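# Three arms lay a duct in a trench, close cover

## Task

Put the duct down inside the trench that has a cover, then close that cover again. The duct and the cover must stay in their final places with no robot supporting them. At the end, every gripper must release and every arm must move away.

## Robot and tools

Robots: three identical i2rt Big YAM arms named arm1, arm2 and arm3. Each has six revolute joints, a two-finger gripper and a wrist camera. With joints 1 and 6 at zero and the hand level and pointing forward, the wrist camera rides on top of the hand and looks toward the fingertips. The hand reaches roughly 1.0 m from the joint 1 axis at full extension. Joints move at different speeds, so the path between two postures can sweep wide. The robots do not wait for each other, and a stalled arm does not stop the others. Two fixed room cameras, cam_high and cam_low, also watch the scene.

Frame: all poses share one scene frame. Its origin is on the floor and +z is up. The hand point is midway between the fingertips. The hand's z axis runs along the fingers, and the fingers open and close along its y axis. Each arm's own foot pose is not printed.

execute_actions: the argument actions is a list holding one action object or nothing. The action is keyed by arm name, "arm1", "arm2" or "arm3", and you can include any subset of them. Each arm gets a "joints" object. Every value is an absolute target, not an offset. Arm joints are in radians and the gripper is in metres. Ranges, with the tolerance counted as reached: joint1_rad -2.879 to 2.879 (±0.045), turning the arm about its foot, positive counter-clockwise seen from above. joint2_rad 0 to 3.141 (±0.14), the shoulder; at 0 the upper arm lies back roughly level, and larger values raise it and swing it forward. joint3_rad 0 to 3.019 (±0.09), the elbow; 0 is folded and larger values open it. joint4_rad -1.692 to 1.57 (±0.055), hand pitch; positive tips the fingers up. joint5_rad -1.57 to 1.57 (±0.03), sideways swing of the hand, positive toward the arm's right. joint6_rad -2.094 to 2.094 (±0.035), hand roll, positive clockwise seen from behind. gripper_m 0 to 0.093 (±0.003), the gap between the fingertips; each pad squeezes with up to about 50 to 62 N. All motions in one action start together and may finish at different times, and each action is limited to 15 s. The optional cameras list picks which images come back: leave it out, pass null or pass ["all"] for every camera, or [] for none. Valid names are arm1_cam_wrist, arm2_cam_wrist, arm3_cam_wrist, cam_high and cam_low. An unknown key, camera name or out-of-range number rejects the whole call, and nothing moves. An empty actions list only reports state and images.

wait: seconds from 0 to 10. It commands nothing new and returns the same report as an empty action.

zoom_image: camera plus region [x0, y0, x1, y1] in pixels of that camera's latest full image, with the origin at the top-left corner. The region can be at most 504 by 504. Wrist images are 616x616 fisheye, and room images are 504x504.

read_manual: optional section, only "licences". It returns legal text and moves nothing.

finished_scene: scene, the integer number of the current scene. It closes the scene for good after the last command has been held, and reports whether the job succeeded. Replying without any tool call also ends things.

Reading results: joint_positions gives current joint values. A pictures line lists the cameras in the same order as the images. joint_status tells how each commanded motion ended. off_target means the joint stopped short and may still be straining. contact_stop and time_out mean the joint now holds where it stopped. After time_out, though, a joint can keep a target limited to 0.375, 0.375, 0.113, 0.225, 0.075 and 0.3 rad (joints 1 to 6) away and keep pushing, and on_its_own will list it. not_followed, together with a "joint command not followed" line and usually a cause, means the self- and inter-arm collision check blocked that arm's targets. Its gripper target still runs, and the blocked targets may be retried on later actions. on_its_own covers joints you did not command this call; "held at" is the held target, not the actual position. Joint torques are the raw drive outputs, with per-arm offsets, scale and noise, so they are unreliable as contact sensors. MOTOR HOT appears from 85 °C. At 100 °C an OVER-TEMPERATURE FAULT drops that whole arm, gripper included, and the affected keys read limit_stop_at_motor_heat; resend those targets later.

Cautions: a joint or arm left out of an action may still be driving toward an older target. To relieve a straining joint, command it to its reported position. Very small target changes may not move a joint at all. A joint supporting a load sags slowly. The arms keep pushing on contact, and pushing hard overheats motors, even while you are thinking, because the simulation keeps running. A hard squeeze between two robots fails the run, and a hard collision may do so too. The collision check can react too late and ignores fingers, gripper housings and wrist cameras. Object contact does not count as robot contact. Never knock anything onto the floor or out of the work area. Avoid drops, slips, slams and heavy shoves. Loose items may occasionally get a brief push from outside. Shorter total robot motion is better.

Each tool is called after "Emit:" as name(argument=value, ...), one argument or row to a line, values as JSON.

## Session

Emit:
execute_actions(
  actions=[],
)

Scene clock: 0.00 s.
Joint torques (N m, as the arm reports them, + toward a larger angle): no reading
arm1.joint_positions: joint1_rad=-0.179 joint2_rad=+0.581 joint3_rad=+1.373 joint4_rad=-1.263 joint5_rad=+0.296 joint6_rad=-0.233 gripper_m=+0.094
arm1.joint_status: not commanded
arm1.hand: x=+0.0991 y=-0.4137 z=+1.3793 quat_wxyz=(-0.504, +0.546, -0.647, -0.169) (m; scene frame)
arm2.joint_positions: joint1_rad=+0.218 joint2_rad=+0.477 joint3_rad=+1.426 joint4_rad=-1.363 joint5_rad=-0.257 joint6_rad=-0.295 gripper_m=+0.095
arm2.joint_status: not commanded
arm2.hand: x=-0.6058 y=-0.3086 z=+1.3502 quat_wxyz=(-0.325, +0.757, -0.349, -0.447) (m; scene frame)
arm3.joint_positions: joint1_rad=+0.009 joint2_rad=+0.534 joint3_rad=+1.386 joint4_rad=-1.343 joint5_rad=-0.228 joint6_rad=+0.463 gripper_m=+0.094
arm3.joint_status: not commanded
arm3.hand: x=+0.4845 y=-0.2498 z=+1.3307 quat_wxyz=(-0.186, +0.494, -0.699, -0.482) (m; scene frame)
pictures: arm1_cam_wrist, arm2_cam_wrist, arm3_cam_wrist, cam_high, cam_low
Images, in order (width x height): arm1_cam_wrist 616x616, arm2_cam_wrist 616x616, arm3_cam_wrist 616x616, cam_high 504x504, cam_low 504x504.

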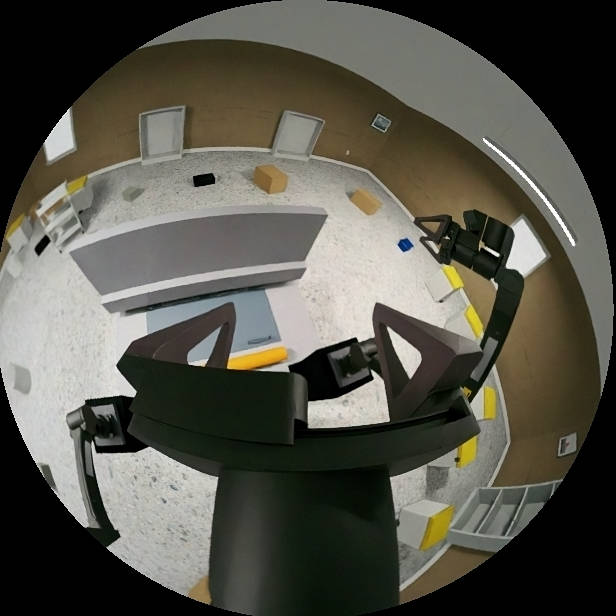

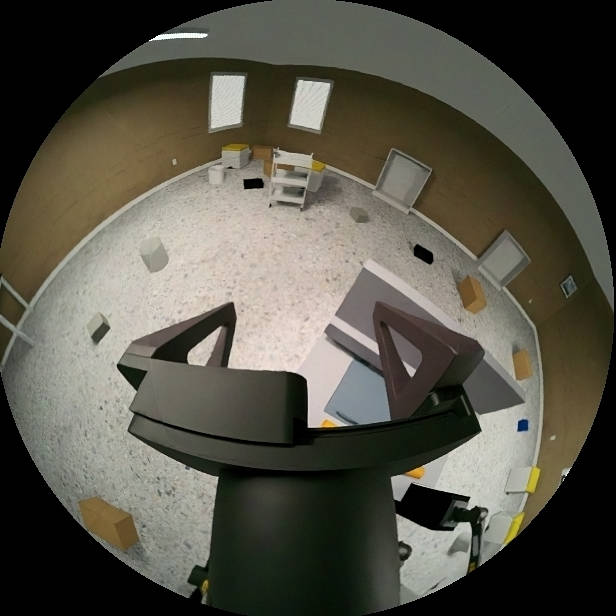

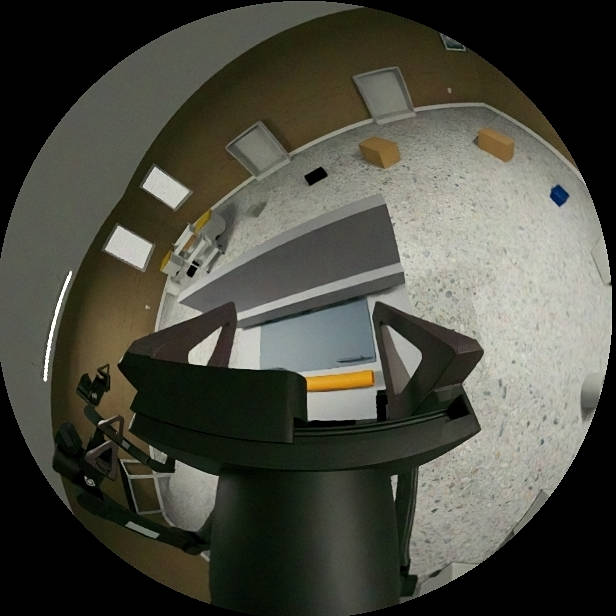

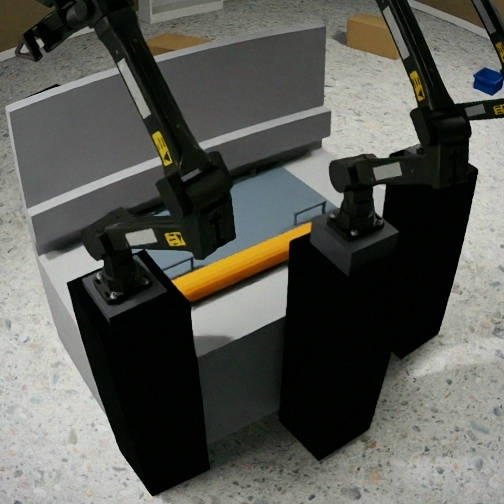

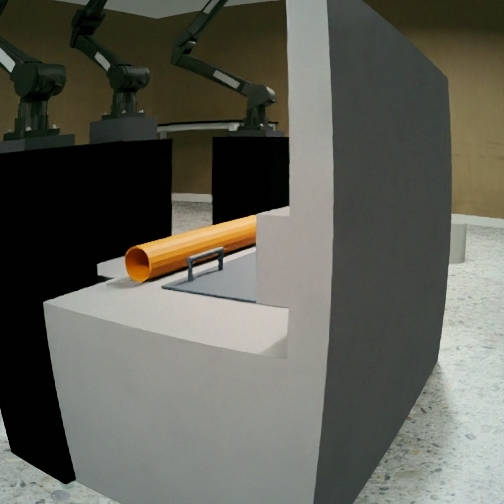

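Emit:
execute_actions(
  actions=[
    {"arm1":{"joints":{"joint1_rad":-0.02,"joint2_rad":2.17,"joint3_rad":0.735,"joint4_rad":-0.12,"joint5_rad":0,"joint6_rad":-1.63,"gripper_m":0.093}},"arm2":{"joints":{"joint1_rad":-0.752,"joint2_rad":2.15,"joint3_rad":0.88,"joint4_rad":-0.29,"joint5_rad":0,"joint6_rad":0.83,"gripper_m":0.06}},"arm3":{"joints":{"joint1_rad":0.767,"joint2_rad":2.142,"joint3_rad":0.866,"joint4_rad":-0.285,"joint5_rad":0,"joint6_rad":-0.83,"gripper_m":0.06}}},
  ],
)

Scene clock: 3.23 s.
Joint torques (N m, as the arm reports them, + toward a larger angle): arm1=[ -0.27 -12.75   2.6    1.32  -0.35  -0.09] | arm2=[  0.26 -12.09   2.34   0.75   0.12   0.16] | arm3=[ -1.41 -12.07   2.45   0.88  -0.07  -0.1 ]
arm1.joint_positions: joint1_rad=-0.025 joint2_rad=+2.156 joint3_rad=+0.736 joint4_rad=-0.135 joint5_rad=+0.004 joint6_rad=-1.622 gripper_m=+0.093
arm1.joint_status: all done
arm1.hand: x=+0.0227 y=-0.2719 z=+0.6060 quat_wxyz=(-0.008, +1.000, -0.006, +0.001) (m; scene frame)
arm2.joint_positions: joint1_rad=-0.757 joint2_rad=+2.157 joint3_rad=+0.879 joint4_rad=-0.302 joint5_rad=-0.001 joint6_rad=+0.820 gripper_m=+0.060
arm2.joint_status: all done
arm2.hand: x=-0.2507 y=-0.1565 z=+0.5731 quat_wxyz=(-0.002, +0.006, -1.000, +0.000) (m; scene frame)
arm3.joint_positions: joint1_rad=+0.772 joint2_rad=+2.135 joint3_rad=+0.863 joint4_rad=-0.297 joint5_rad=+0.000 joint6_rad=-0.821 gripper_m=+0.060
arm3.joint_status: all done
arm3.hand: x=+0.2514 y=-0.1629 z=+0.5779 quat_wxyz=(+0.004, +1.000, +0.000, -0.001) (m; scene frame)
pictures: arm1_cam_wrist, arm2_cam_wrist, arm3_cam_wrist, cam_high, cam_low
Images, in order (width x height): arm1_cam_wrist 616x616, arm2_cam_wrist 616x616, arm3_cam_wrist 616x616, cam_high 504x504, cam_low 504x504.

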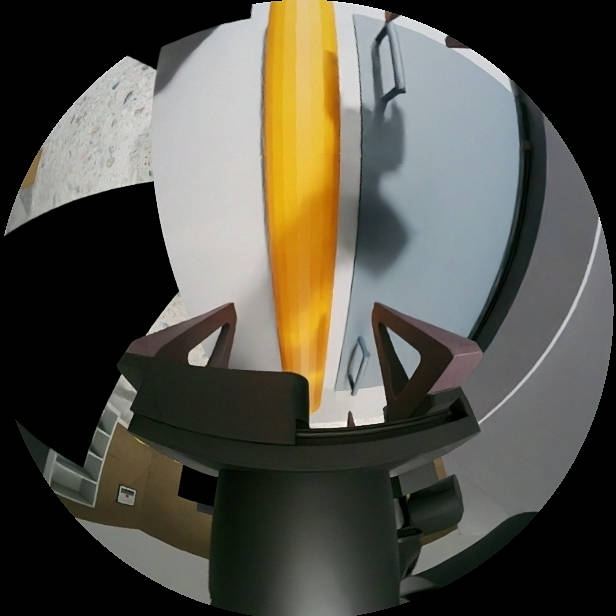

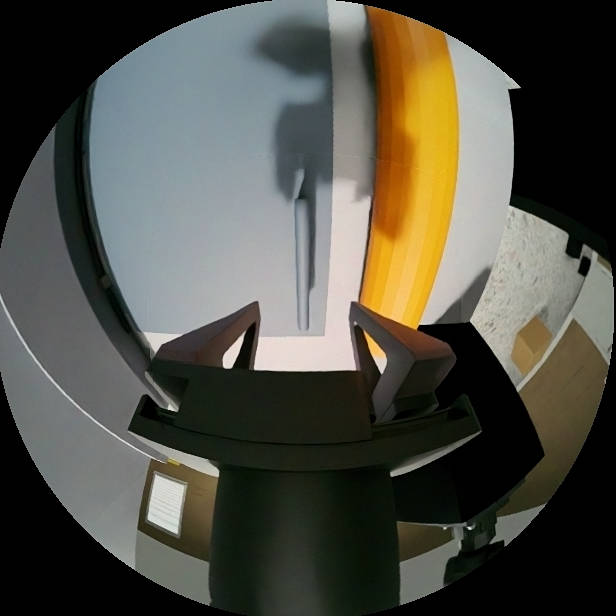

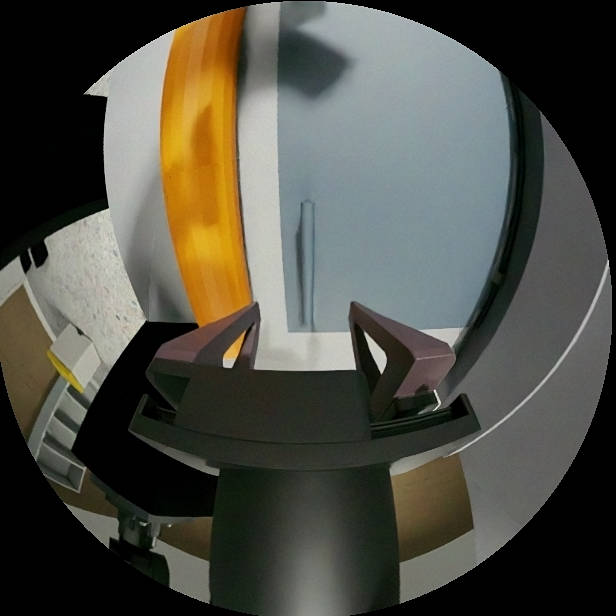

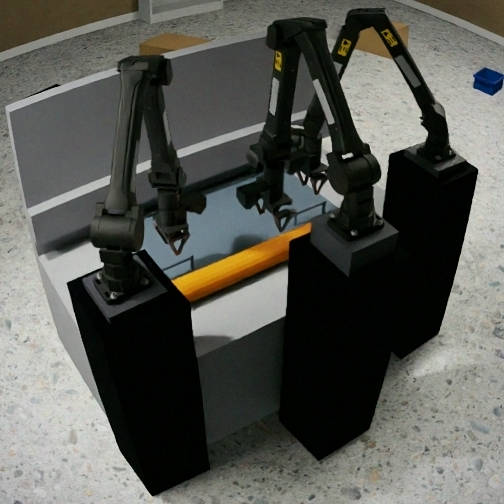

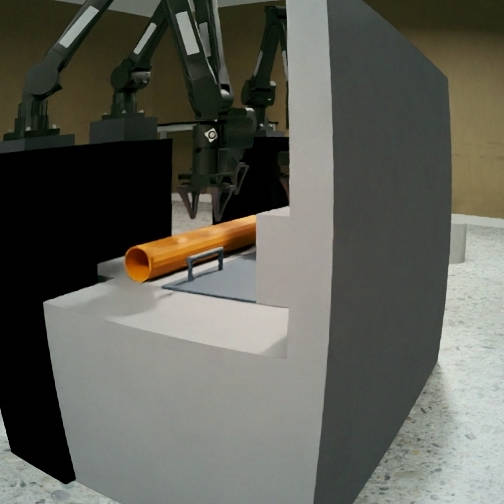

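Emit:
zoom_image(
  camera="arm3_cam_wrist",
  region=[150, 280, 350, 400],
)

Emit:
zoom_image(
  camera="arm2_cam_wrist",
  region=[260, 280, 460, 400],
)

Emit:
zoom_image(
  camera="arm1_cam_wrist",
  region=[230, 320, 400, 440],
)

Region (150, 280, 350, 400) of arm3_cam_wrist's 616x616 image, scaled by 2.520, with more detail than that image has; it fills the top 302 rows of this view, and the rest is white.

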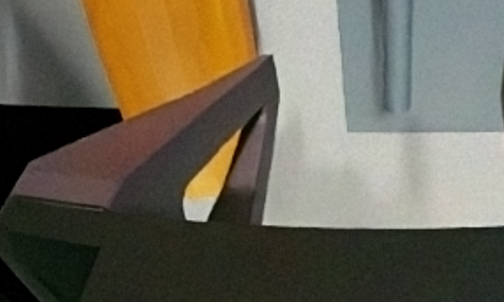

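Region (260, 280, 460, 400) of arm2_cam_wrist's 616x616 image, scaled by 2.520, with more detail than that image has; it fills the top 302 rows of this view, and the rest is white.

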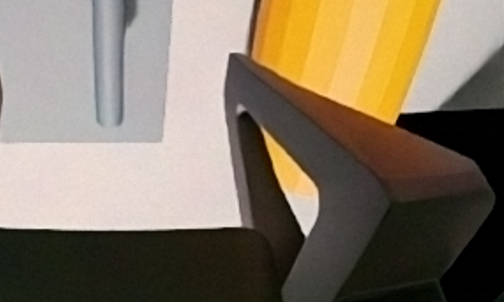

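Region (230, 320, 400, 440) of arm1_cam_wrist's 616x616 image, scaled by 2.965, with more detail than that image has; it fills the top 356 rows of this view, and the rest is white.

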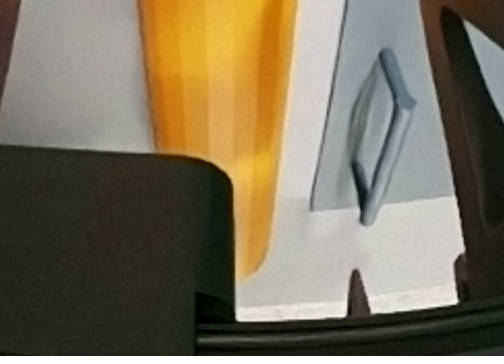

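Emit:
execute_actions(
  actions=[
    {"arm1":{"joints":{"joint1_rad":0.045,"joint2_rad":2.39,"joint3_rad":0.828,"joint4_rad":0.0,"joint6_rad":-1.565}},"arm2":{"joints":{"joint2_rad":2.29,"joint3_rad":0.932,"joint4_rad":-0.2}},"arm3":{"joints":{"joint2_rad":2.285,"joint3_rad":0.922,"joint4_rad":-0.195}}},
  ],
  cameras=["arm1_cam_wrist","arm2_cam_wrist","arm3_cam_wrist"],
)

Scene clock: 7.40 s.
Joint torques (N m, as the arm reports them, + toward a larger angle): arm1=[ -0.82 -14.44   1.53   1.02  -0.3    0.1 ] | arm2=[  0.16 -13.43   2.2    0.7    0.02   0.16] | arm3=[ -1.48 -12.8    1.85   0.85  -0.06  -0.08]
arm1.joint_positions: joint1_rad=+0.046 joint2_rad=+2.379 joint3_rad=+0.826 joint4_rad=-0.010 joint5_rad=+0.003 joint6_rad=-1.573 gripper_m=+0.093
arm1.joint_status: all done
arm1.hand: x=-0.0026 y=-0.2683 z=+0.5362 quat_wxyz=(-0.005, +1.000, +0.005, +0.000) (m; scene frame)
arm2.joint_positions: joint1_rad=-0.757 joint2_rad=+2.296 joint3_rad=+0.925 joint4_rad=-0.209 joint5_rad=-0.001 joint6_rad=+0.821 gripper_m=+0.060
arm2.joint_status: all done
arm2.hand: x=-0.2493 y=-0.1553 z=+0.5247 quat_wxyz=(-0.002, +0.005, -1.000, +0.000) (m; scene frame)
arm3.joint_positions: joint1_rad=+0.772 joint2_rad=+2.277 joint3_rad=+0.919 joint4_rad=-0.204 joint5_rad=+0.000 joint6_rad=-0.822 gripper_m=+0.060
arm3.joint_status: all done
arm3.hand: x=+0.2461 y=-0.1577 z=+0.5300 quat_wxyz=(+0.001, +1.000, +0.001, -0.003) (m; scene frame)
pictures: arm1_cam_wrist, arm2_cam_wrist, arm3_cam_wrist
Images, in order (width x height): arm1_cam_wrist 616x616, arm2_cam_wrist 616x616, arm3_cam_wrist 616x616.

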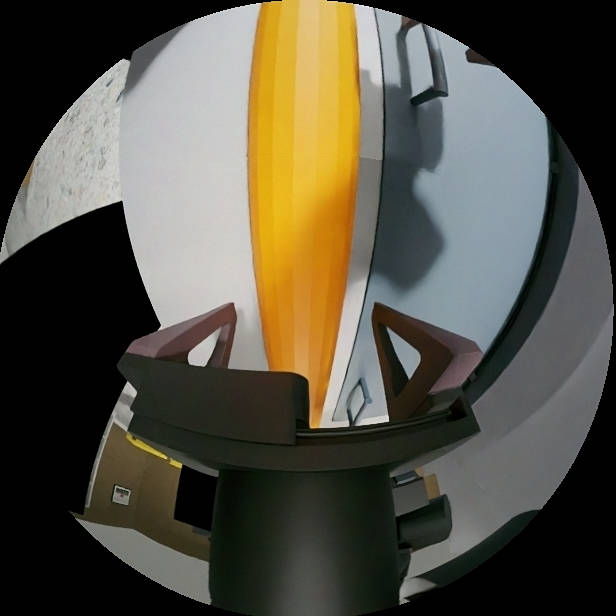

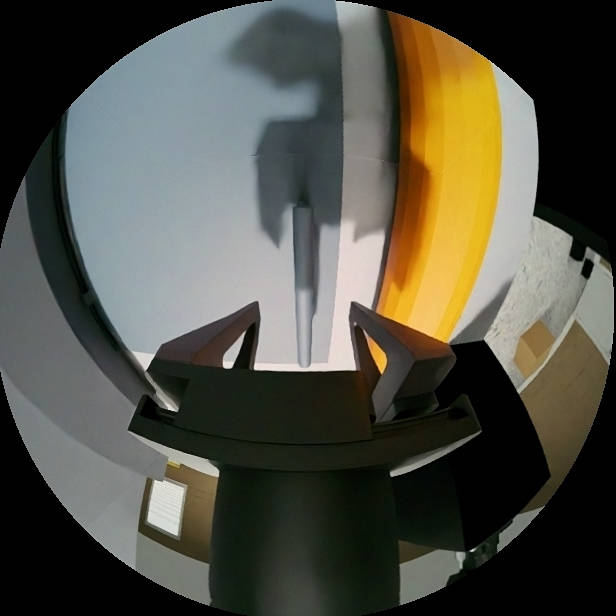

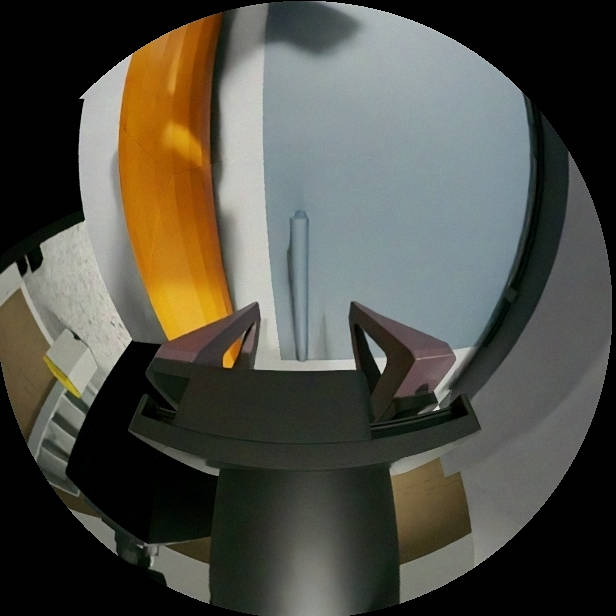

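Emit:
execute_actions(
  actions=[
    {"arm1":{"joints":{"joint2_rad":2.55,"joint3_rad":0.915,"joint4_rad":0.067}},"arm2":{"joints":{"joint2_rad":2.405,"joint3_rad":0.98,"joint4_rad":-0.125,"gripper_m":0.045}},"arm3":{"joints":{"joint2_rad":2.41,"joint3_rad":0.97,"joint4_rad":-0.118,"gripper_m":0.045}}},
  ],
  cameras=["arm1_cam_wrist","arm2_cam_wrist","arm3_cam_wrist","cam_low"],
)

Scene clock: 9.57 s.
Joint torques (N m, as the arm reports them, + toward a larger angle): arm1=[ -0.62 -15.56   0.7    1.11  -0.23   0.07] | arm2=[ -0.4  -13.69   1.44   0.77   0.04   0.11] | arm3=[ -1.41 -12.86   1.36   0.92   0.03  -0.07]
arm1.joint_positions: joint1_rad=+0.046 joint2_rad=+2.549 joint3_rad=+0.912 joint4_rad=+0.055 joint5_rad=+0.001 joint6_rad=-1.571 gripper_m=+0.093
arm1.joint_status: all done
arm1.hand: x=-0.0030 y=-0.2733 z=+0.4796 quat_wxyz=(+0.004, +1.000, +0.004, -0.001) (m; scene frame)
arm2.joint_positions: joint1_rad=-0.757 joint2_rad=+2.407 joint3_rad=+0.977 joint4_rad=-0.135 joint5_rad=-0.001 joint6_rad=+0.821 gripper_m=+0.045
arm2.joint_status: all done
arm2.hand: x=-0.2447 y=-0.1506 z=+0.4860 quat_wxyz=(-0.007, +0.005, -1.000, -0.005) (m; scene frame)
arm3.joint_positions: joint1_rad=+0.772 joint2_rad=+2.396 joint3_rad=+0.966 joint4_rad=-0.130 joint5_rad=-0.002 joint6_rad=-0.822 gripper_m=+0.045
arm3.joint_status: all done
arm3.hand: x=+0.2455 y=-0.1581 z=+0.4881 quat_wxyz=(+0.001, +1.000, +0.001, -0.005) (m; scene frame)
pictures: arm1_cam_wrist, arm2_cam_wrist, arm3_cam_wrist, cam_low
Images, in order (width x height): arm1_cam_wrist 616x616, arm2_cam_wrist 616x616, arm3_cam_wrist 616x616, cam_low 504x504.

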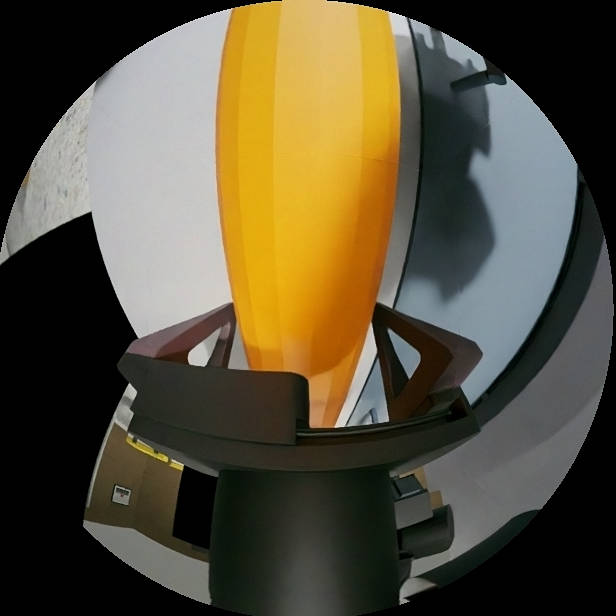

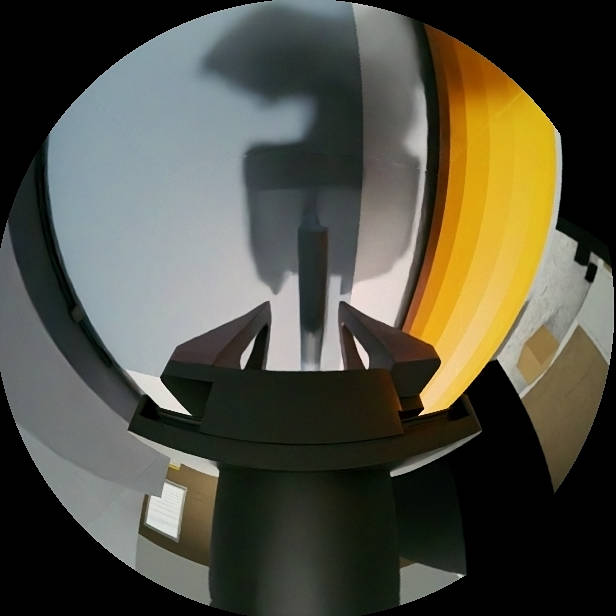

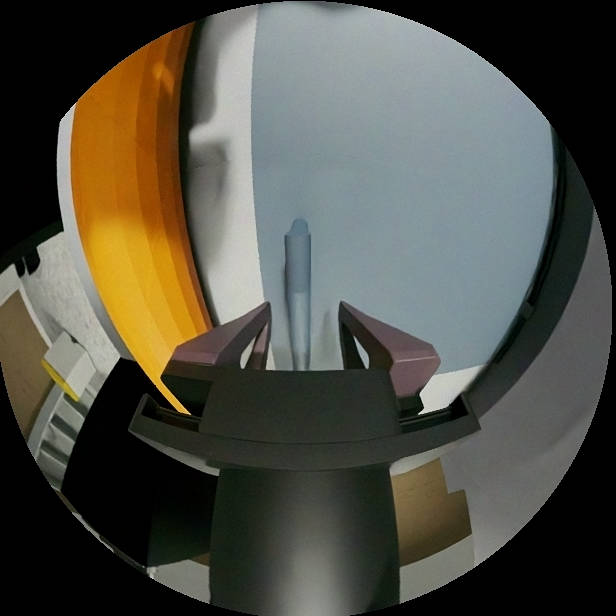

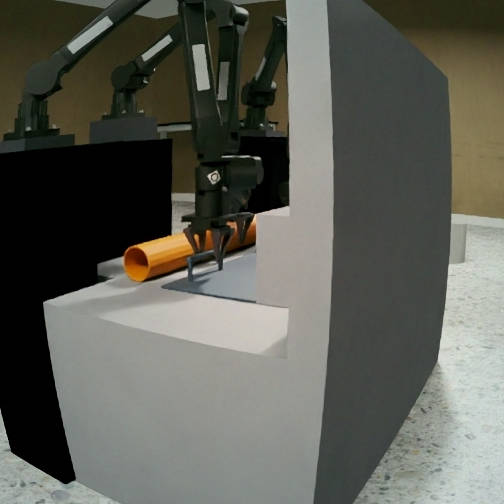

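Close all grippers.

Emit:
execute_actions(
  actions=[
    {"arm1":{"joints":{"gripper_m":0.05}},"arm2":{"joints":{"gripper_m":0.0}},"arm3":{"joints":{"gripper_m":0.0}}},
  ],
  cameras=["cam_low"],
)

Scene clock: 10.47 s.
Joint torques (N m, as the arm reports them, + toward a larger angle): arm1=[ -0.8  -15.67   0.55   0.88  -0.23   0.06] | arm2=[  1.06 -13.25   1.77   0.57  -0.21   0.16] | arm3=[ -1.53 -12.69   1.5    0.87   0.26  -0.07]
arm1.joint_positions: joint1_rad=+0.046 joint2_rad=+2.549 joint3_rad=+0.914 joint4_rad=+0.058 joint5_rad=+0.001 joint6_rad=-1.570 gripper_m=+0.074
arm1.joint_status: gripper_m off_target (ended at +0.074, target +0.050)
arm1.hand: x=-0.0030 y=-0.2717 z=+0.4795 quat_wxyz=(+0.002, +1.000, +0.004, -0.001) (m; scene frame)
arm2.joint_positions: joint1_rad=-0.758 joint2_rad=+2.407 joint3_rad=+0.974 joint4_rad=-0.134 joint5_rad=+0.008 joint6_rad=+0.818 gripper_m=+0.009
arm2.joint_status: gripper_m off_target (ended at +0.009, target +0.000)
arm2.hand: x=-0.2444 y=-0.1533 z=+0.4858 quat_wxyz=(-0.010, +0.006, -1.000, -0.001) (m; scene frame)
arm3.joint_positions: joint1_rad=+0.773 joint2_rad=+2.396 joint3_rad=+0.964 joint4_rad=-0.129 joint5_rad=-0.008 joint6_rad=-0.823 gripper_m=+0.010
arm3.joint_status: gripper_m off_target (ended at +0.010, target +0.000)
arm3.hand: x=+0.2454 y=-0.1601 z=+0.4880 quat_wxyz=(+0.004, +1.000, +0.002, -0.006) (m; scene frame)
pictures: cam_low
Images, in order (width x height): cam_low 504x504.

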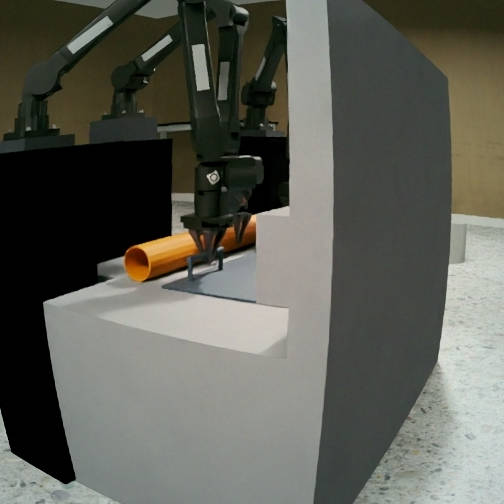

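Emit:
execute_actions(
  actions=[
    {"arm2":{"joints":{"joint1_rad":-0.717,"joint2_rad":2.178,"joint3_rad":0.955,"joint4_rad":-0.335,"joint6_rad":0.865}},"arm3":{"joints":{"joint1_rad":0.73,"joint2_rad":2.171,"joint3_rad":0.94,"joint4_rad":-0.327,"joint6_rad":-0.862}}},
  ],
  cameras=["cam_low"],
)

Scene clock: 12.40 s.
Joint torques (N m, as the arm reports them, + toward a larger angle): arm1=[ -0.5  -15.46   0.66   0.96  -0.24   0.07] | arm2=[  0.22 -17.52   1.89  -0.2   -0.6    0.21] | arm3=[ -2.34 -17.02   1.57  -0.39   0.59  -0.11]
arm1.joint_positions: joint1_rad=+0.046 joint2_rad=+2.549 joint3_rad=+0.914 joint4_rad=+0.058 joint5_rad=+0.001 joint6_rad=-1.570 gripper_m=+0.074
arm1.joint_status: not commanded
arm1.hand: x=-0.0030 y=-0.2717 z=+0.4795 quat_wxyz=(+0.002, +1.000, +0.004, -0.001) (m; scene frame)
arm2.joint_positions: joint1_rad=-0.732 joint2_rad=+2.240 joint3_rad=+0.959 joint4_rad=-0.322 joint5_rad=+0.017 joint6_rad=+0.843 gripper_m=+0.009
arm2.joint_status: all done
arm2.hand: x=-0.2456 y=-0.1403 z=+0.5501 quat_wxyz=(-0.002, +0.007, -1.000, +0.015) (m; scene frame)
arm3.joint_positions: joint1_rad=+0.746 joint2_rad=+2.228 joint3_rad=+0.947 joint4_rad=-0.308 joint5_rad=-0.016 joint6_rad=-0.851 gripper_m=+0.010
arm3.joint_status: all done
arm3.hand: x=+0.2455 y=-0.1455 z=+0.5514 quat_wxyz=(+0.017, +1.000, +0.002, +0.000) (m; scene frame)
pictures: cam_low
Images, in order (width x height): cam_low 504x504.

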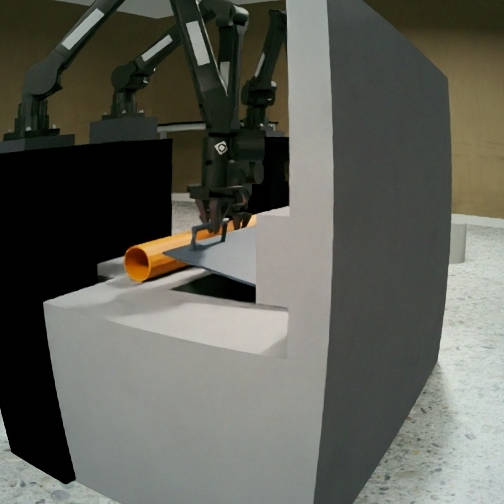

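Emit:
execute_actions(
  actions=[
    {"arm1":{"joints":{"joint2_rad":2.46,"joint3_rad":0.725,"joint4_rad":0.505}},"arm2":{"joints":{"joint1_rad":-0.645,"joint2_rad":1.975,"joint3_rad":1.04,"joint4_rad":-0.58,"joint6_rad":0.935}},"arm3":{"joints":{"joint1_rad":0.657,"joint2_rad":1.965,"joint3_rad":1.024,"joint4_rad":-0.574,"joint6_rad":-0.93}}},
  ],
  cameras=["cam_low","cam_high"],
)

Scene clock: 14.00 s.
Joint torques (N m, as the arm reports them, + toward a larger angle): arm1=[ -0.57 -17.95  -0.69   2.32  -0.18   0.08] | arm2=[  1.28 -17.61   6.31  -0.65  -0.64   0.28] | arm3=[ -2.6  -17.47   5.78  -0.7    0.83  -0.1 ]
arm1.joint_positions: joint1_rad=+0.046 joint2_rad=+2.501 joint3_rad=+0.728 joint4_rad=+0.480 joint5_rad=+0.000 joint6_rad=-1.570 gripper_m=+0.074
arm1.joint_status: all done
arm1.hand: x=-0.0032 y=-0.2630 z=+0.5126 quat_wxyz=(-0.139, +0.990, +0.003, -0.002) (m; scene frame)
arm2.joint_positions: joint1_rad=-0.662 joint2_rad=+2.031 joint3_rad=+1.007 joint4_rad=-0.560 joint5_rad=+0.021 joint6_rad=+0.912 gripper_m=+0.009
arm2.joint_status: all done
arm2.hand: x=-0.2472 y=-0.0951 z=+0.6440 quat_wxyz=(-0.010, +0.007, -1.000, +0.009) (m; scene frame)
arm3.joint_positions: joint1_rad=+0.676 joint2_rad=+2.024 joint3_rad=+0.999 joint4_rad=-0.546 joint5_rad=-0.022 joint6_rad=-0.921 gripper_m=+0.010
arm3.joint_status: all done
arm3.hand: x=+0.2453 y=-0.0987 z=+0.6430 quat_wxyz=(+0.012, +1.000, +0.002, -0.009) (m; scene frame)
pictures: cam_high, cam_low
Images, in order (width x height): cam_high 504x504, cam_low 504x504.

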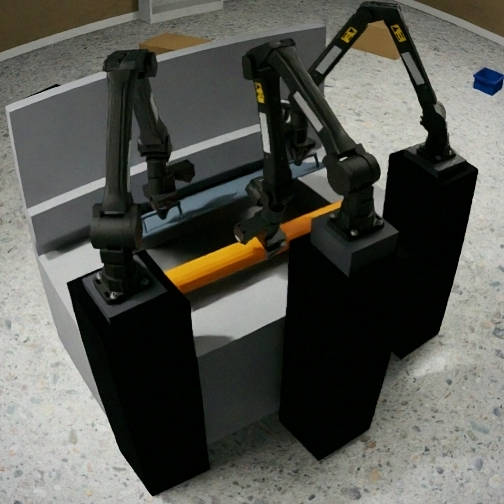

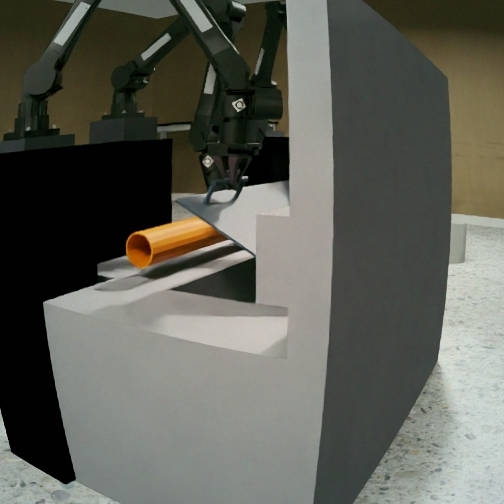

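Emit:
execute_actions(
  actions=[
    {"arm1":{"joints":{"joint2_rad":2.5,"joint3_rad":0.72,"joint4_rad":0.95}},"arm2":{"joints":{"joint1_rad":-0.6,"joint2_rad":1.95,"joint3_rad":1.19,"joint4_rad":-0.8,"joint6_rad":0.97}},"arm3":{"joints":{"joint1_rad":0.612,"joint2_rad":1.942,"joint3_rad":1.18,"joint4_rad":-0.795,"joint6_rad":-0.975}}},
  ],
  cameras=["cam_low","cam_high"],
)

Scene clock: 16.63 s.
Joint torques (N m, as the arm reports them, + toward a larger angle): arm1=[ -0.53 -15.29   0.04   4.19  -0.16   0.08] | arm2=[  2.65 -20.2    8.76  -0.97  -0.93   0.24] | arm3=[ -3.71 -19.79   8.75  -1.17   0.97  -0.18]
arm1.joint_positions: joint1_rad=+0.046 joint2_rad=+2.502 joint3_rad=+0.722 joint4_rad=+0.901 joint5_rad=+0.000 joint6_rad=-1.567 gripper_m=+0.074
arm1.joint_status: all done
arm1.hand: x=-0.0038 y=-0.1757 z=+0.5602 quat_wxyz=(-0.340, +0.940, +0.002, -0.003) (m; scene frame)
arm2.joint_positions: joint1_rad=-0.631 joint2_rad=+2.029 joint3_rad=+1.129 joint4_rad=-0.772 joint5_rad=+0.027 joint6_rad=+0.946 gripper_m=+0.009
arm2.joint_status: all done
arm2.hand: x=-0.2482 y=-0.0741 z=+0.6729 quat_wxyz=(+0.013, +0.006, -0.999, +0.047) (m; scene frame)
arm3.joint_positions: joint1_rad=+0.645 joint2_rad=+2.024 joint3_rad=+1.124 joint4_rad=-0.760 joint5_rad=-0.025 joint6_rad=-0.958 gripper_m=+0.010
arm3.joint_status: all done
arm3.hand: x=+0.2459 y=-0.0762 z=+0.6711 quat_wxyz=(+0.048, +0.999, +0.005, +0.015) (m; scene frame)
pictures: cam_high, cam_low
Images, in order (width x height): cam_high 504x504, cam_low 504x504.

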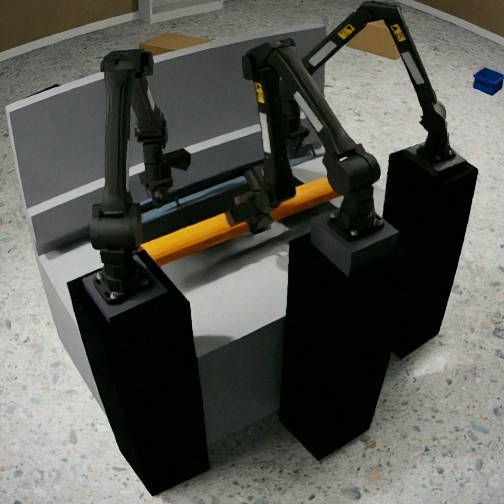

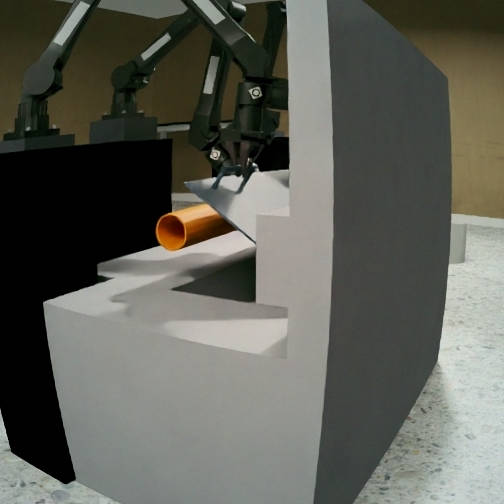

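Emit:
execute_actions(
  actions=[
    {"arm1":{"joints":{"joint2_rad":2.735,"joint3_rad":0.99,"joint4_rad":1.14}}},
  ],
  cameras=["cam_low","arm1_cam_wrist"],
)

Scene clock: 21.50 s.
Joint torques (N m, as the arm reports them, + toward a larger angle): arm1=[ -0.82 -18.4    1.52   4.93  -0.16   0.09] | arm2=[  1.78 -20.62   8.72  -1.14  -0.89   0.23] | arm3=[ -3.76 -19.81   8.75  -1.18   0.96  -0.18]
arm1.joint_positions: joint1_rad=+0.046 joint2_rad=+2.749 joint3_rad=+0.978 joint4_rad=+1.083 joint5_rad=+0.000 joint6_rad=-1.566 gripper_m=+0.074
arm1.joint_status: joint4_rad time_out (moved +0.182 of +0.239); the others done
arm1.on_its_own: joint4_rad reads +1.083 and still pushes toward +1.140 since a time_out
arm1.hand: x=-0.0045 y=-0.1076 z=+0.5033 quat_wxyz=(-0.428, +0.904, +0.001, -0.004) (m; scene frame)
arm2.joint_positions: joint1_rad=-0.631 joint2_rad=+2.029 joint3_rad=+1.129 joint4_rad=-0.772 joint5_rad=+0.027 joint6_rad=+0.946 gripper_m=+0.009
arm2.joint_status: not commanded
arm2.hand: x=-0.2482 y=-0.0741 z=+0.6729 quat_wxyz=(+0.013, +0.006, -0.999, +0.047) (m; scene frame)
arm3.joint_positions: joint1_rad=+0.645 joint2_rad=+2.024 joint3_rad=+1.124 joint4_rad=-0.760 joint5_rad=-0.025 joint6_rad=-0.958 gripper_m=+0.010
arm3.joint_status: not commanded
arm3.hand: x=+0.2459 y=-0.0762 z=+0.6711 quat_wxyz=(+0.048, +0.999, +0.005, +0.015) (m; scene frame)
pictures: arm1_cam_wrist, cam_low
Images, in order (width x height): arm1_cam_wrist 616x616, cam_low 504x504.

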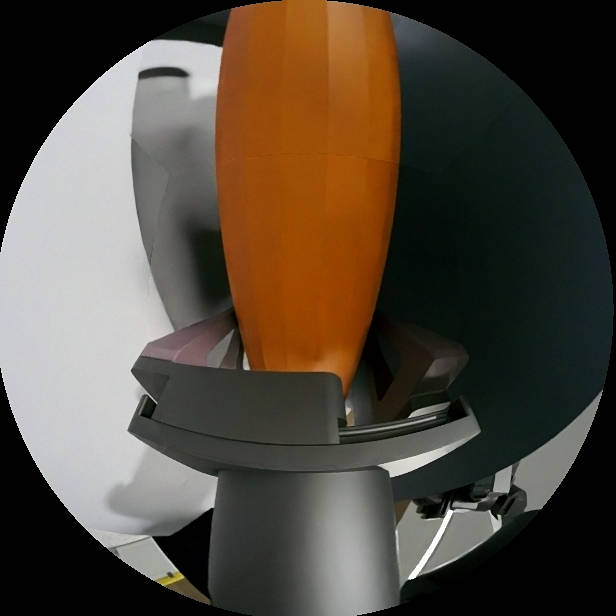

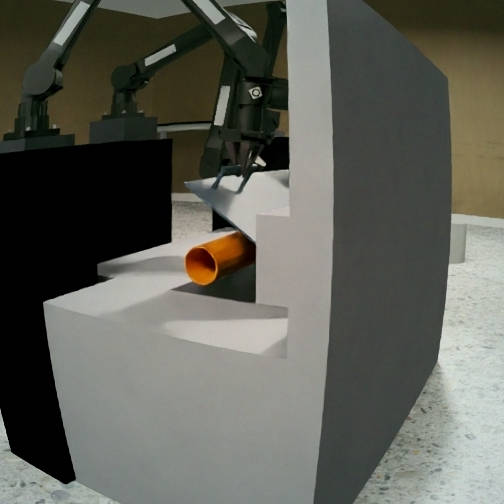

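Emit:
execute_actions(
  actions=[
    {"arm1":{"joints":{"joint2_rad":2.787,"joint3_rad":1.102,"joint4_rad":1.055}}},
  ],
  cameras=["cam_low"],
)

Scene clock: 24.00 s.
Joint torques (N m, as the arm reports them, + toward a larger angle): arm1=[ -0.51 -18.98   2.27   2.8   -0.15   0.09] | arm2=[  2.7  -20.48   8.59  -1.    -0.83   0.29] | arm3=[ -3.82 -19.83   8.77  -1.18   0.96  -0.18]
arm1.joint_positions: joint1_rad=+0.046 joint2_rad=+2.801 joint3_rad=+1.089 joint4_rad=+1.041 joint5_rad=+0.000 joint6_rad=-1.565 gripper_m=+0.074
arm1.joint_status: all done
arm1.hand: x=-0.0048 y=-0.0794 z=+0.4828 quat_wxyz=(-0.436, +0.900, +0.001, -0.004) (m; scene frame)
arm2.joint_positions: joint1_rad=-0.631 joint2_rad=+2.029 joint3_rad=+1.129 joint4_rad=-0.772 joint5_rad=+0.027 joint6_rad=+0.946 gripper_m=+0.009
arm2.joint_status: not commanded
arm2.hand: x=-0.2482 y=-0.0741 z=+0.6729 quat_wxyz=(+0.013, +0.006, -0.999, +0.047) (m; scene frame)
arm3.joint_positions: joint1_rad=+0.645 joint2_rad=+2.024 joint3_rad=+1.124 joint4_rad=-0.760 joint5_rad=-0.025 joint6_rad=-0.958 gripper_m=+0.010
arm3.joint_status: not commanded
arm3.hand: x=+0.2459 y=-0.0762 z=+0.6711 quat_wxyz=(+0.048, +0.999, +0.005, +0.015) (m; scene frame)
pictures: cam_low
Images, in order (width x height): cam_low 504x504.

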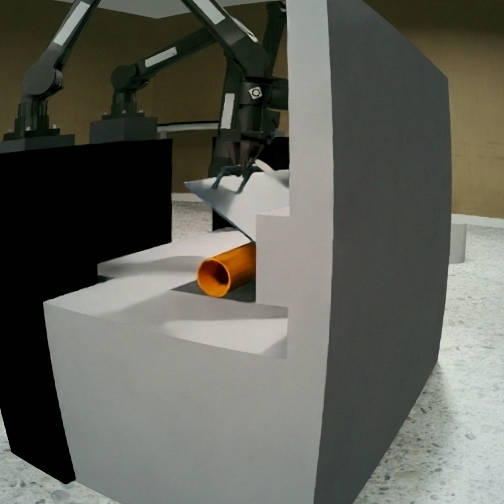

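Emit:
execute_actions(
  actions=[
    {"arm1":{"joints":{"joint2_rad":2.846,"joint3_rad":1.232,"joint4_rad":0.965}}},
  ],
  cameras=["cam_low","cam_high"],
)

Scene clock: 25.13 s.
Joint torques (N m, as the arm reports them, + toward a larger angle): arm1=[ -0.85 -19.87   3.58   2.86  -0.18   0.07] | arm2=[  2.21 -19.38   8.72  -1.11  -0.84   0.28] | arm3=[ -3.64 -19.82   8.76  -1.17   0.96  -0.18]
arm1.joint_positions: joint1_rad=+0.046 joint2_rad=+2.864 joint3_rad=+1.210 joint4_rad=+0.951 joint5_rad=+0.000 joint6_rad=-1.565 gripper_m=+0.074
arm1.joint_status: all done
arm1.hand: x=-0.0050 y=-0.0592 z=+0.4502 quat_wxyz=(-0.421, +0.907, +0.001, -0.004) (m; scene frame)
arm2.joint_positions: joint1_rad=-0.631 joint2_rad=+2.029 joint3_rad=+1.129 joint4_rad=-0.772 joint5_rad=+0.027 joint6_rad=+0.946 gripper_m=+0.009
arm2.joint_status: not commanded
arm2.hand: x=-0.2482 y=-0.0741 z=+0.6729 quat_wxyz=(+0.013, +0.006, -0.999, +0.047) (m; scene frame)
arm3.joint_positions: joint1_rad=+0.645 joint2_rad=+2.024 joint3_rad=+1.124 joint4_rad=-0.760 joint5_rad=-0.025 joint6_rad=-0.958 gripper_m=+0.010
arm3.joint_status: not commanded
arm3.hand: x=+0.2459 y=-0.0762 z=+0.6711 quat_wxyz=(+0.048, +0.999, +0.005, +0.015) (m; scene frame)
pictures: cam_high, cam_low
Images, in order (width x height): cam_high 504x504, cam_low 504x504.

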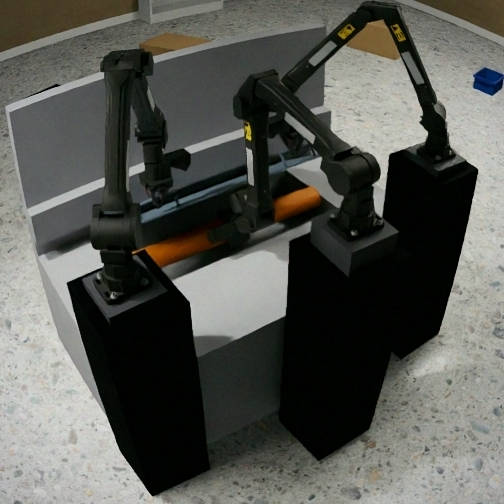

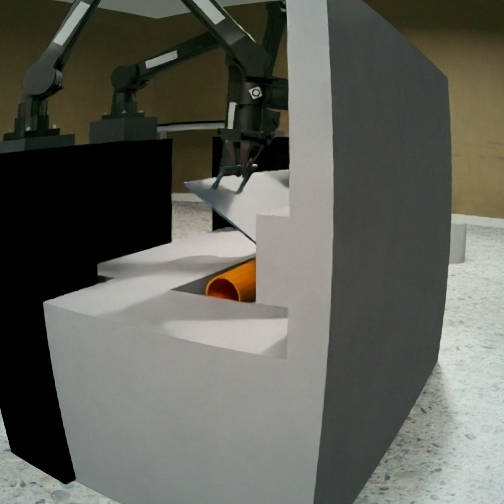

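Emit:
execute_actions(
  actions=[
    {"arm1":{"joints":{"joint2_rad":2.9,"joint3_rad":1.385,"joint4_rad":0.885}}},
  ],
  cameras=["cam_low"],
)

Scene clock: 26.27 s.
Joint torques (N m, as the arm reports them, + toward a larger angle): arm1=[ -0.78 -22.33   4.75   2.84  -0.17   0.08] | arm2=[  2.91 -19.96   8.96  -0.84  -0.84   0.23] | arm3=[ -3.76 -19.71   8.75  -1.16   0.96  -0.18]
arm1.joint_positions: joint1_rad=+0.046 joint2_rad=+2.921 joint3_rad=+1.361 joint4_rad=+0.870 joint5_rad=+0.000 joint6_rad=-1.565 gripper_m=+0.074
arm1.joint_status: all done
arm1.hand: x=-0.0054 y=-0.0192 z=+0.4300 quat_wxyz=(-0.427, +0.904, +0.001, -0.004) (m; scene frame)
arm2.joint_positions: joint1_rad=-0.631 joint2_rad=+2.029 joint3_rad=+1.129 joint4_rad=-0.772 joint5_rad=+0.027 joint6_rad=+0.946 gripper_m=+0.009
arm2.joint_status: not commanded
arm2.hand: x=-0.2482 y=-0.0741 z=+0.6729 quat_wxyz=(+0.013, +0.006, -0.999, +0.047) (m; scene frame)
arm3.joint_positions: joint1_rad=+0.645 joint2_rad=+2.024 joint3_rad=+1.124 joint4_rad=-0.760 joint5_rad=-0.025 joint6_rad=-0.958 gripper_m=+0.010
arm3.joint_status: not commanded
arm3.hand: x=+0.2459 y=-0.0762 z=+0.6711 quat_wxyz=(+0.048, +0.999, +0.005, +0.015) (m; scene frame)
pictures: cam_low
Images, in order (width x height): cam_low 504x504.

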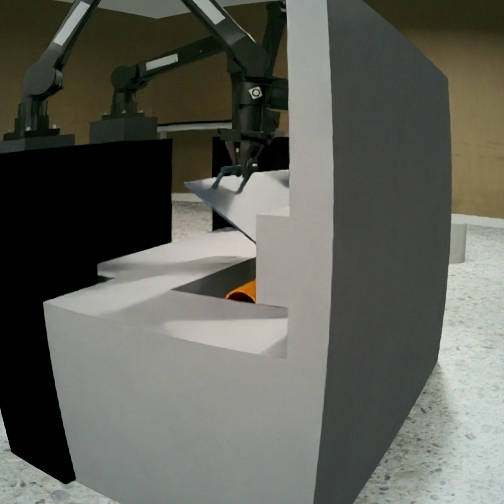

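Emit:
execute_actions(
  actions=[
    {"arm1":{"joints":{"joint2_rad":2.955,"joint3_rad":1.49,"joint4_rad":0.76}}},
  ],
  cameras=[],
)

Emit:
execute_actions(
  actions=[
    {"arm1":{"joints":{"joint2_rad":3.02,"joint3_rad":1.592,"joint4_rad":0.68}}},
  ],
  cameras=["arm1_cam_wrist","cam_high"],
)

Scene clock: 28.07 s.
Joint torques (N m, as the arm reports them, + toward a larger angle): arm1=[ -0.76 -21.04   6.1    2.53  -0.17   0.07] | arm2=[  2.3  -19.88   8.65  -1.11  -0.87   0.27] | arm3=[ -3.72 -19.85   8.76  -1.16   0.97  -0.18]
arm1.joint_positions: joint1_rad=+0.046 joint2_rad=+2.967 joint3_rad=+1.454 joint4_rad=+0.749 joint5_rad=+0.000 joint6_rad=-1.565 gripper_m=+0.074
arm1.joint_status: all done
arm1.hand: x=-0.0055 y=-0.0130 z=+0.3992 quat_wxyz=(-0.393, +0.919, +0.001, -0.004) (m; scene frame)
arm2.joint_positions: joint1_rad=-0.631 joint2_rad=+2.029 joint3_rad=+1.129 joint4_rad=-0.772 joint5_rad=+0.027 joint6_rad=+0.946 gripper_m=+0.009
arm2.joint_status: not commanded
arm2.hand: x=-0.2482 y=-0.0741 z=+0.6729 quat_wxyz=(+0.013, +0.006, -0.999, +0.047) (m; scene frame)
arm3.joint_positions: joint1_rad=+0.645 joint2_rad=+2.024 joint3_rad=+1.124 joint4_rad=-0.760 joint5_rad=-0.025 joint6_rad=-0.958 gripper_m=+0.010
arm3.joint_status: not commanded
arm3.hand: x=+0.2459 y=-0.0762 z=+0.6711 quat_wxyz=(+0.048, +0.999, +0.005, +0.015) (m; scene frame)
pictures: none
No camera images: the call's "cameras" was empty. Leave "cameras" out to get every camera's image.

Scene clock: 28.80 s.
Joint torques (N m, as the arm reports them, + toward a larger angle): arm1=[ -0.71 -21.27   6.36   2.15  -0.23   0.14] | arm2=[  2.06 -20.39   8.73  -1.14  -0.87   0.27] | arm3=[ -3.77 -19.85   8.77  -1.17   0.96  -0.19]
arm1.joint_positions: joint1_rad=+0.046 joint2_rad=+3.028 joint3_rad=+1.555 joint4_rad=+0.674 joint5_rad=+0.002 joint6_rad=-1.574 gripper_m=+0.074
arm1.joint_status: all done
arm1.hand: x=-0.0052 y=-0.0049 z=+0.3706 quat_wxyz=(-0.377, +0.926, +0.004, -0.001) (m; scene frame)
arm2.joint_positions: joint1_rad=-0.631 joint2_rad=+2.029 joint3_rad=+1.129 joint4_rad=-0.772 joint5_rad=+0.027 joint6_rad=+0.946 gripper_m=+0.009
arm2.joint_status: not commanded
arm2.hand: x=-0.2482 y=-0.0741 z=+0.6729 quat_wxyz=(+0.013, +0.006, -0.999, +0.047) (m; scene frame)
arm3.joint_positions: joint1_rad=+0.645 joint2_rad=+2.024 joint3_rad=+1.124 joint4_rad=-0.760 joint5_rad=-0.025 joint6_rad=-0.958 gripper_m=+0.010
arm3.joint_status: not commanded
arm3.hand: x=+0.2459 y=-0.0762 z=+0.6711 quat_wxyz=(+0.048, +0.999, +0.005, +0.015) (m; scene frame)
pictures: arm1_cam_wrist, cam_high
Images, in order (width x height): arm1_cam_wrist 616x616, cam_high 504x504.

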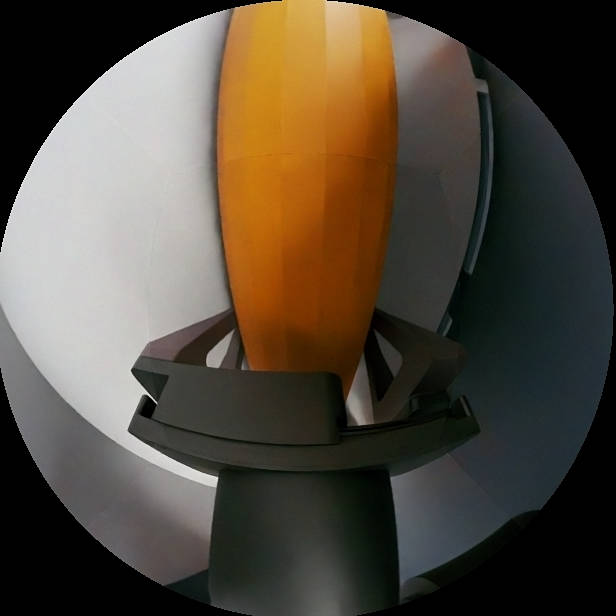

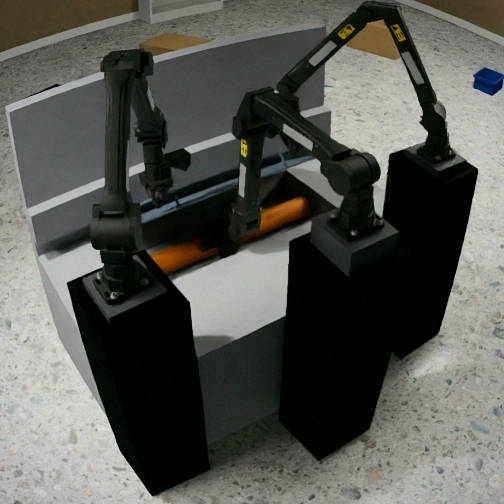

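Emit:
execute_actions(
  actions=[
    {"arm1":{"joints":{"gripper_m":0.09}}},
  ],
  cameras=["arm1_cam_wrist"],
)

Scene clock: 30.20 s.
Joint torques (N m, as the arm reports them, + toward a larger angle): arm1=[ -0.7  -21.89   4.69   2.23  -0.24   0.15] | arm2=[  1.35 -19.96   8.95  -0.98  -0.84   0.3 ] | arm3=[ -3.68 -19.81   8.77  -1.15   0.96  -0.18]
arm1.joint_positions: joint1_rad=+0.046 joint2_rad=+3.026 joint3_rad=+1.578 joint4_rad=+0.678 joint5_rad=+0.002 joint6_rad=-1.573 gripper_m=+0.090
arm1.joint_status: all done
arm1.hand: x=-0.0053 y=+0.0096 z=+0.3774 quat_wxyz=(-0.390, +0.921, +0.004, -0.001) (m; scene frame)
arm2.joint_positions: joint1_rad=-0.631 joint2_rad=+2.029 joint3_rad=+1.129 joint4_rad=-0.772 joint5_rad=+0.027 joint6_rad=+0.946 gripper_m=+0.009
arm2.joint_status: not commanded
arm2.hand: x=-0.2482 y=-0.0741 z=+0.6729 quat_wxyz=(+0.013, +0.006, -0.999, +0.047) (m; scene frame)
arm3.joint_positions: joint1_rad=+0.645 joint2_rad=+2.024 joint3_rad=+1.124 joint4_rad=-0.760 joint5_rad=-0.025 joint6_rad=-0.958 gripper_m=+0.010
arm3.joint_status: not commanded
arm3.hand: x=+0.2459 y=-0.0762 z=+0.6711 quat_wxyz=(+0.048, +0.999, +0.005, +0.015) (m; scene frame)
pictures: arm1_cam_wrist
Images, in order (width x height): arm1_cam_wrist 616x616.

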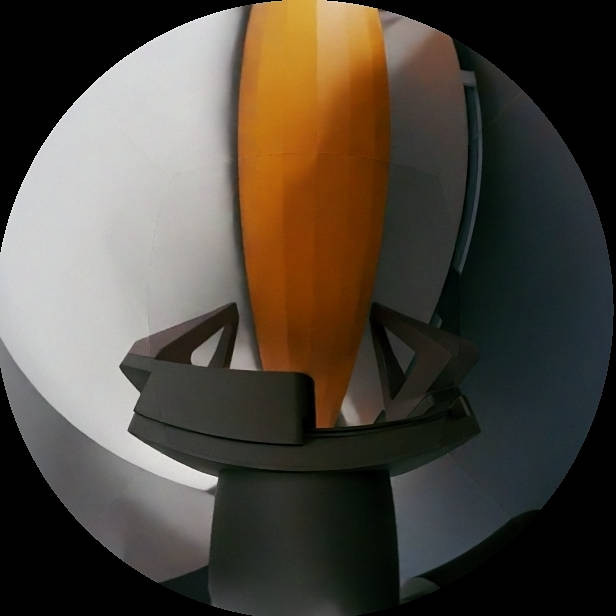

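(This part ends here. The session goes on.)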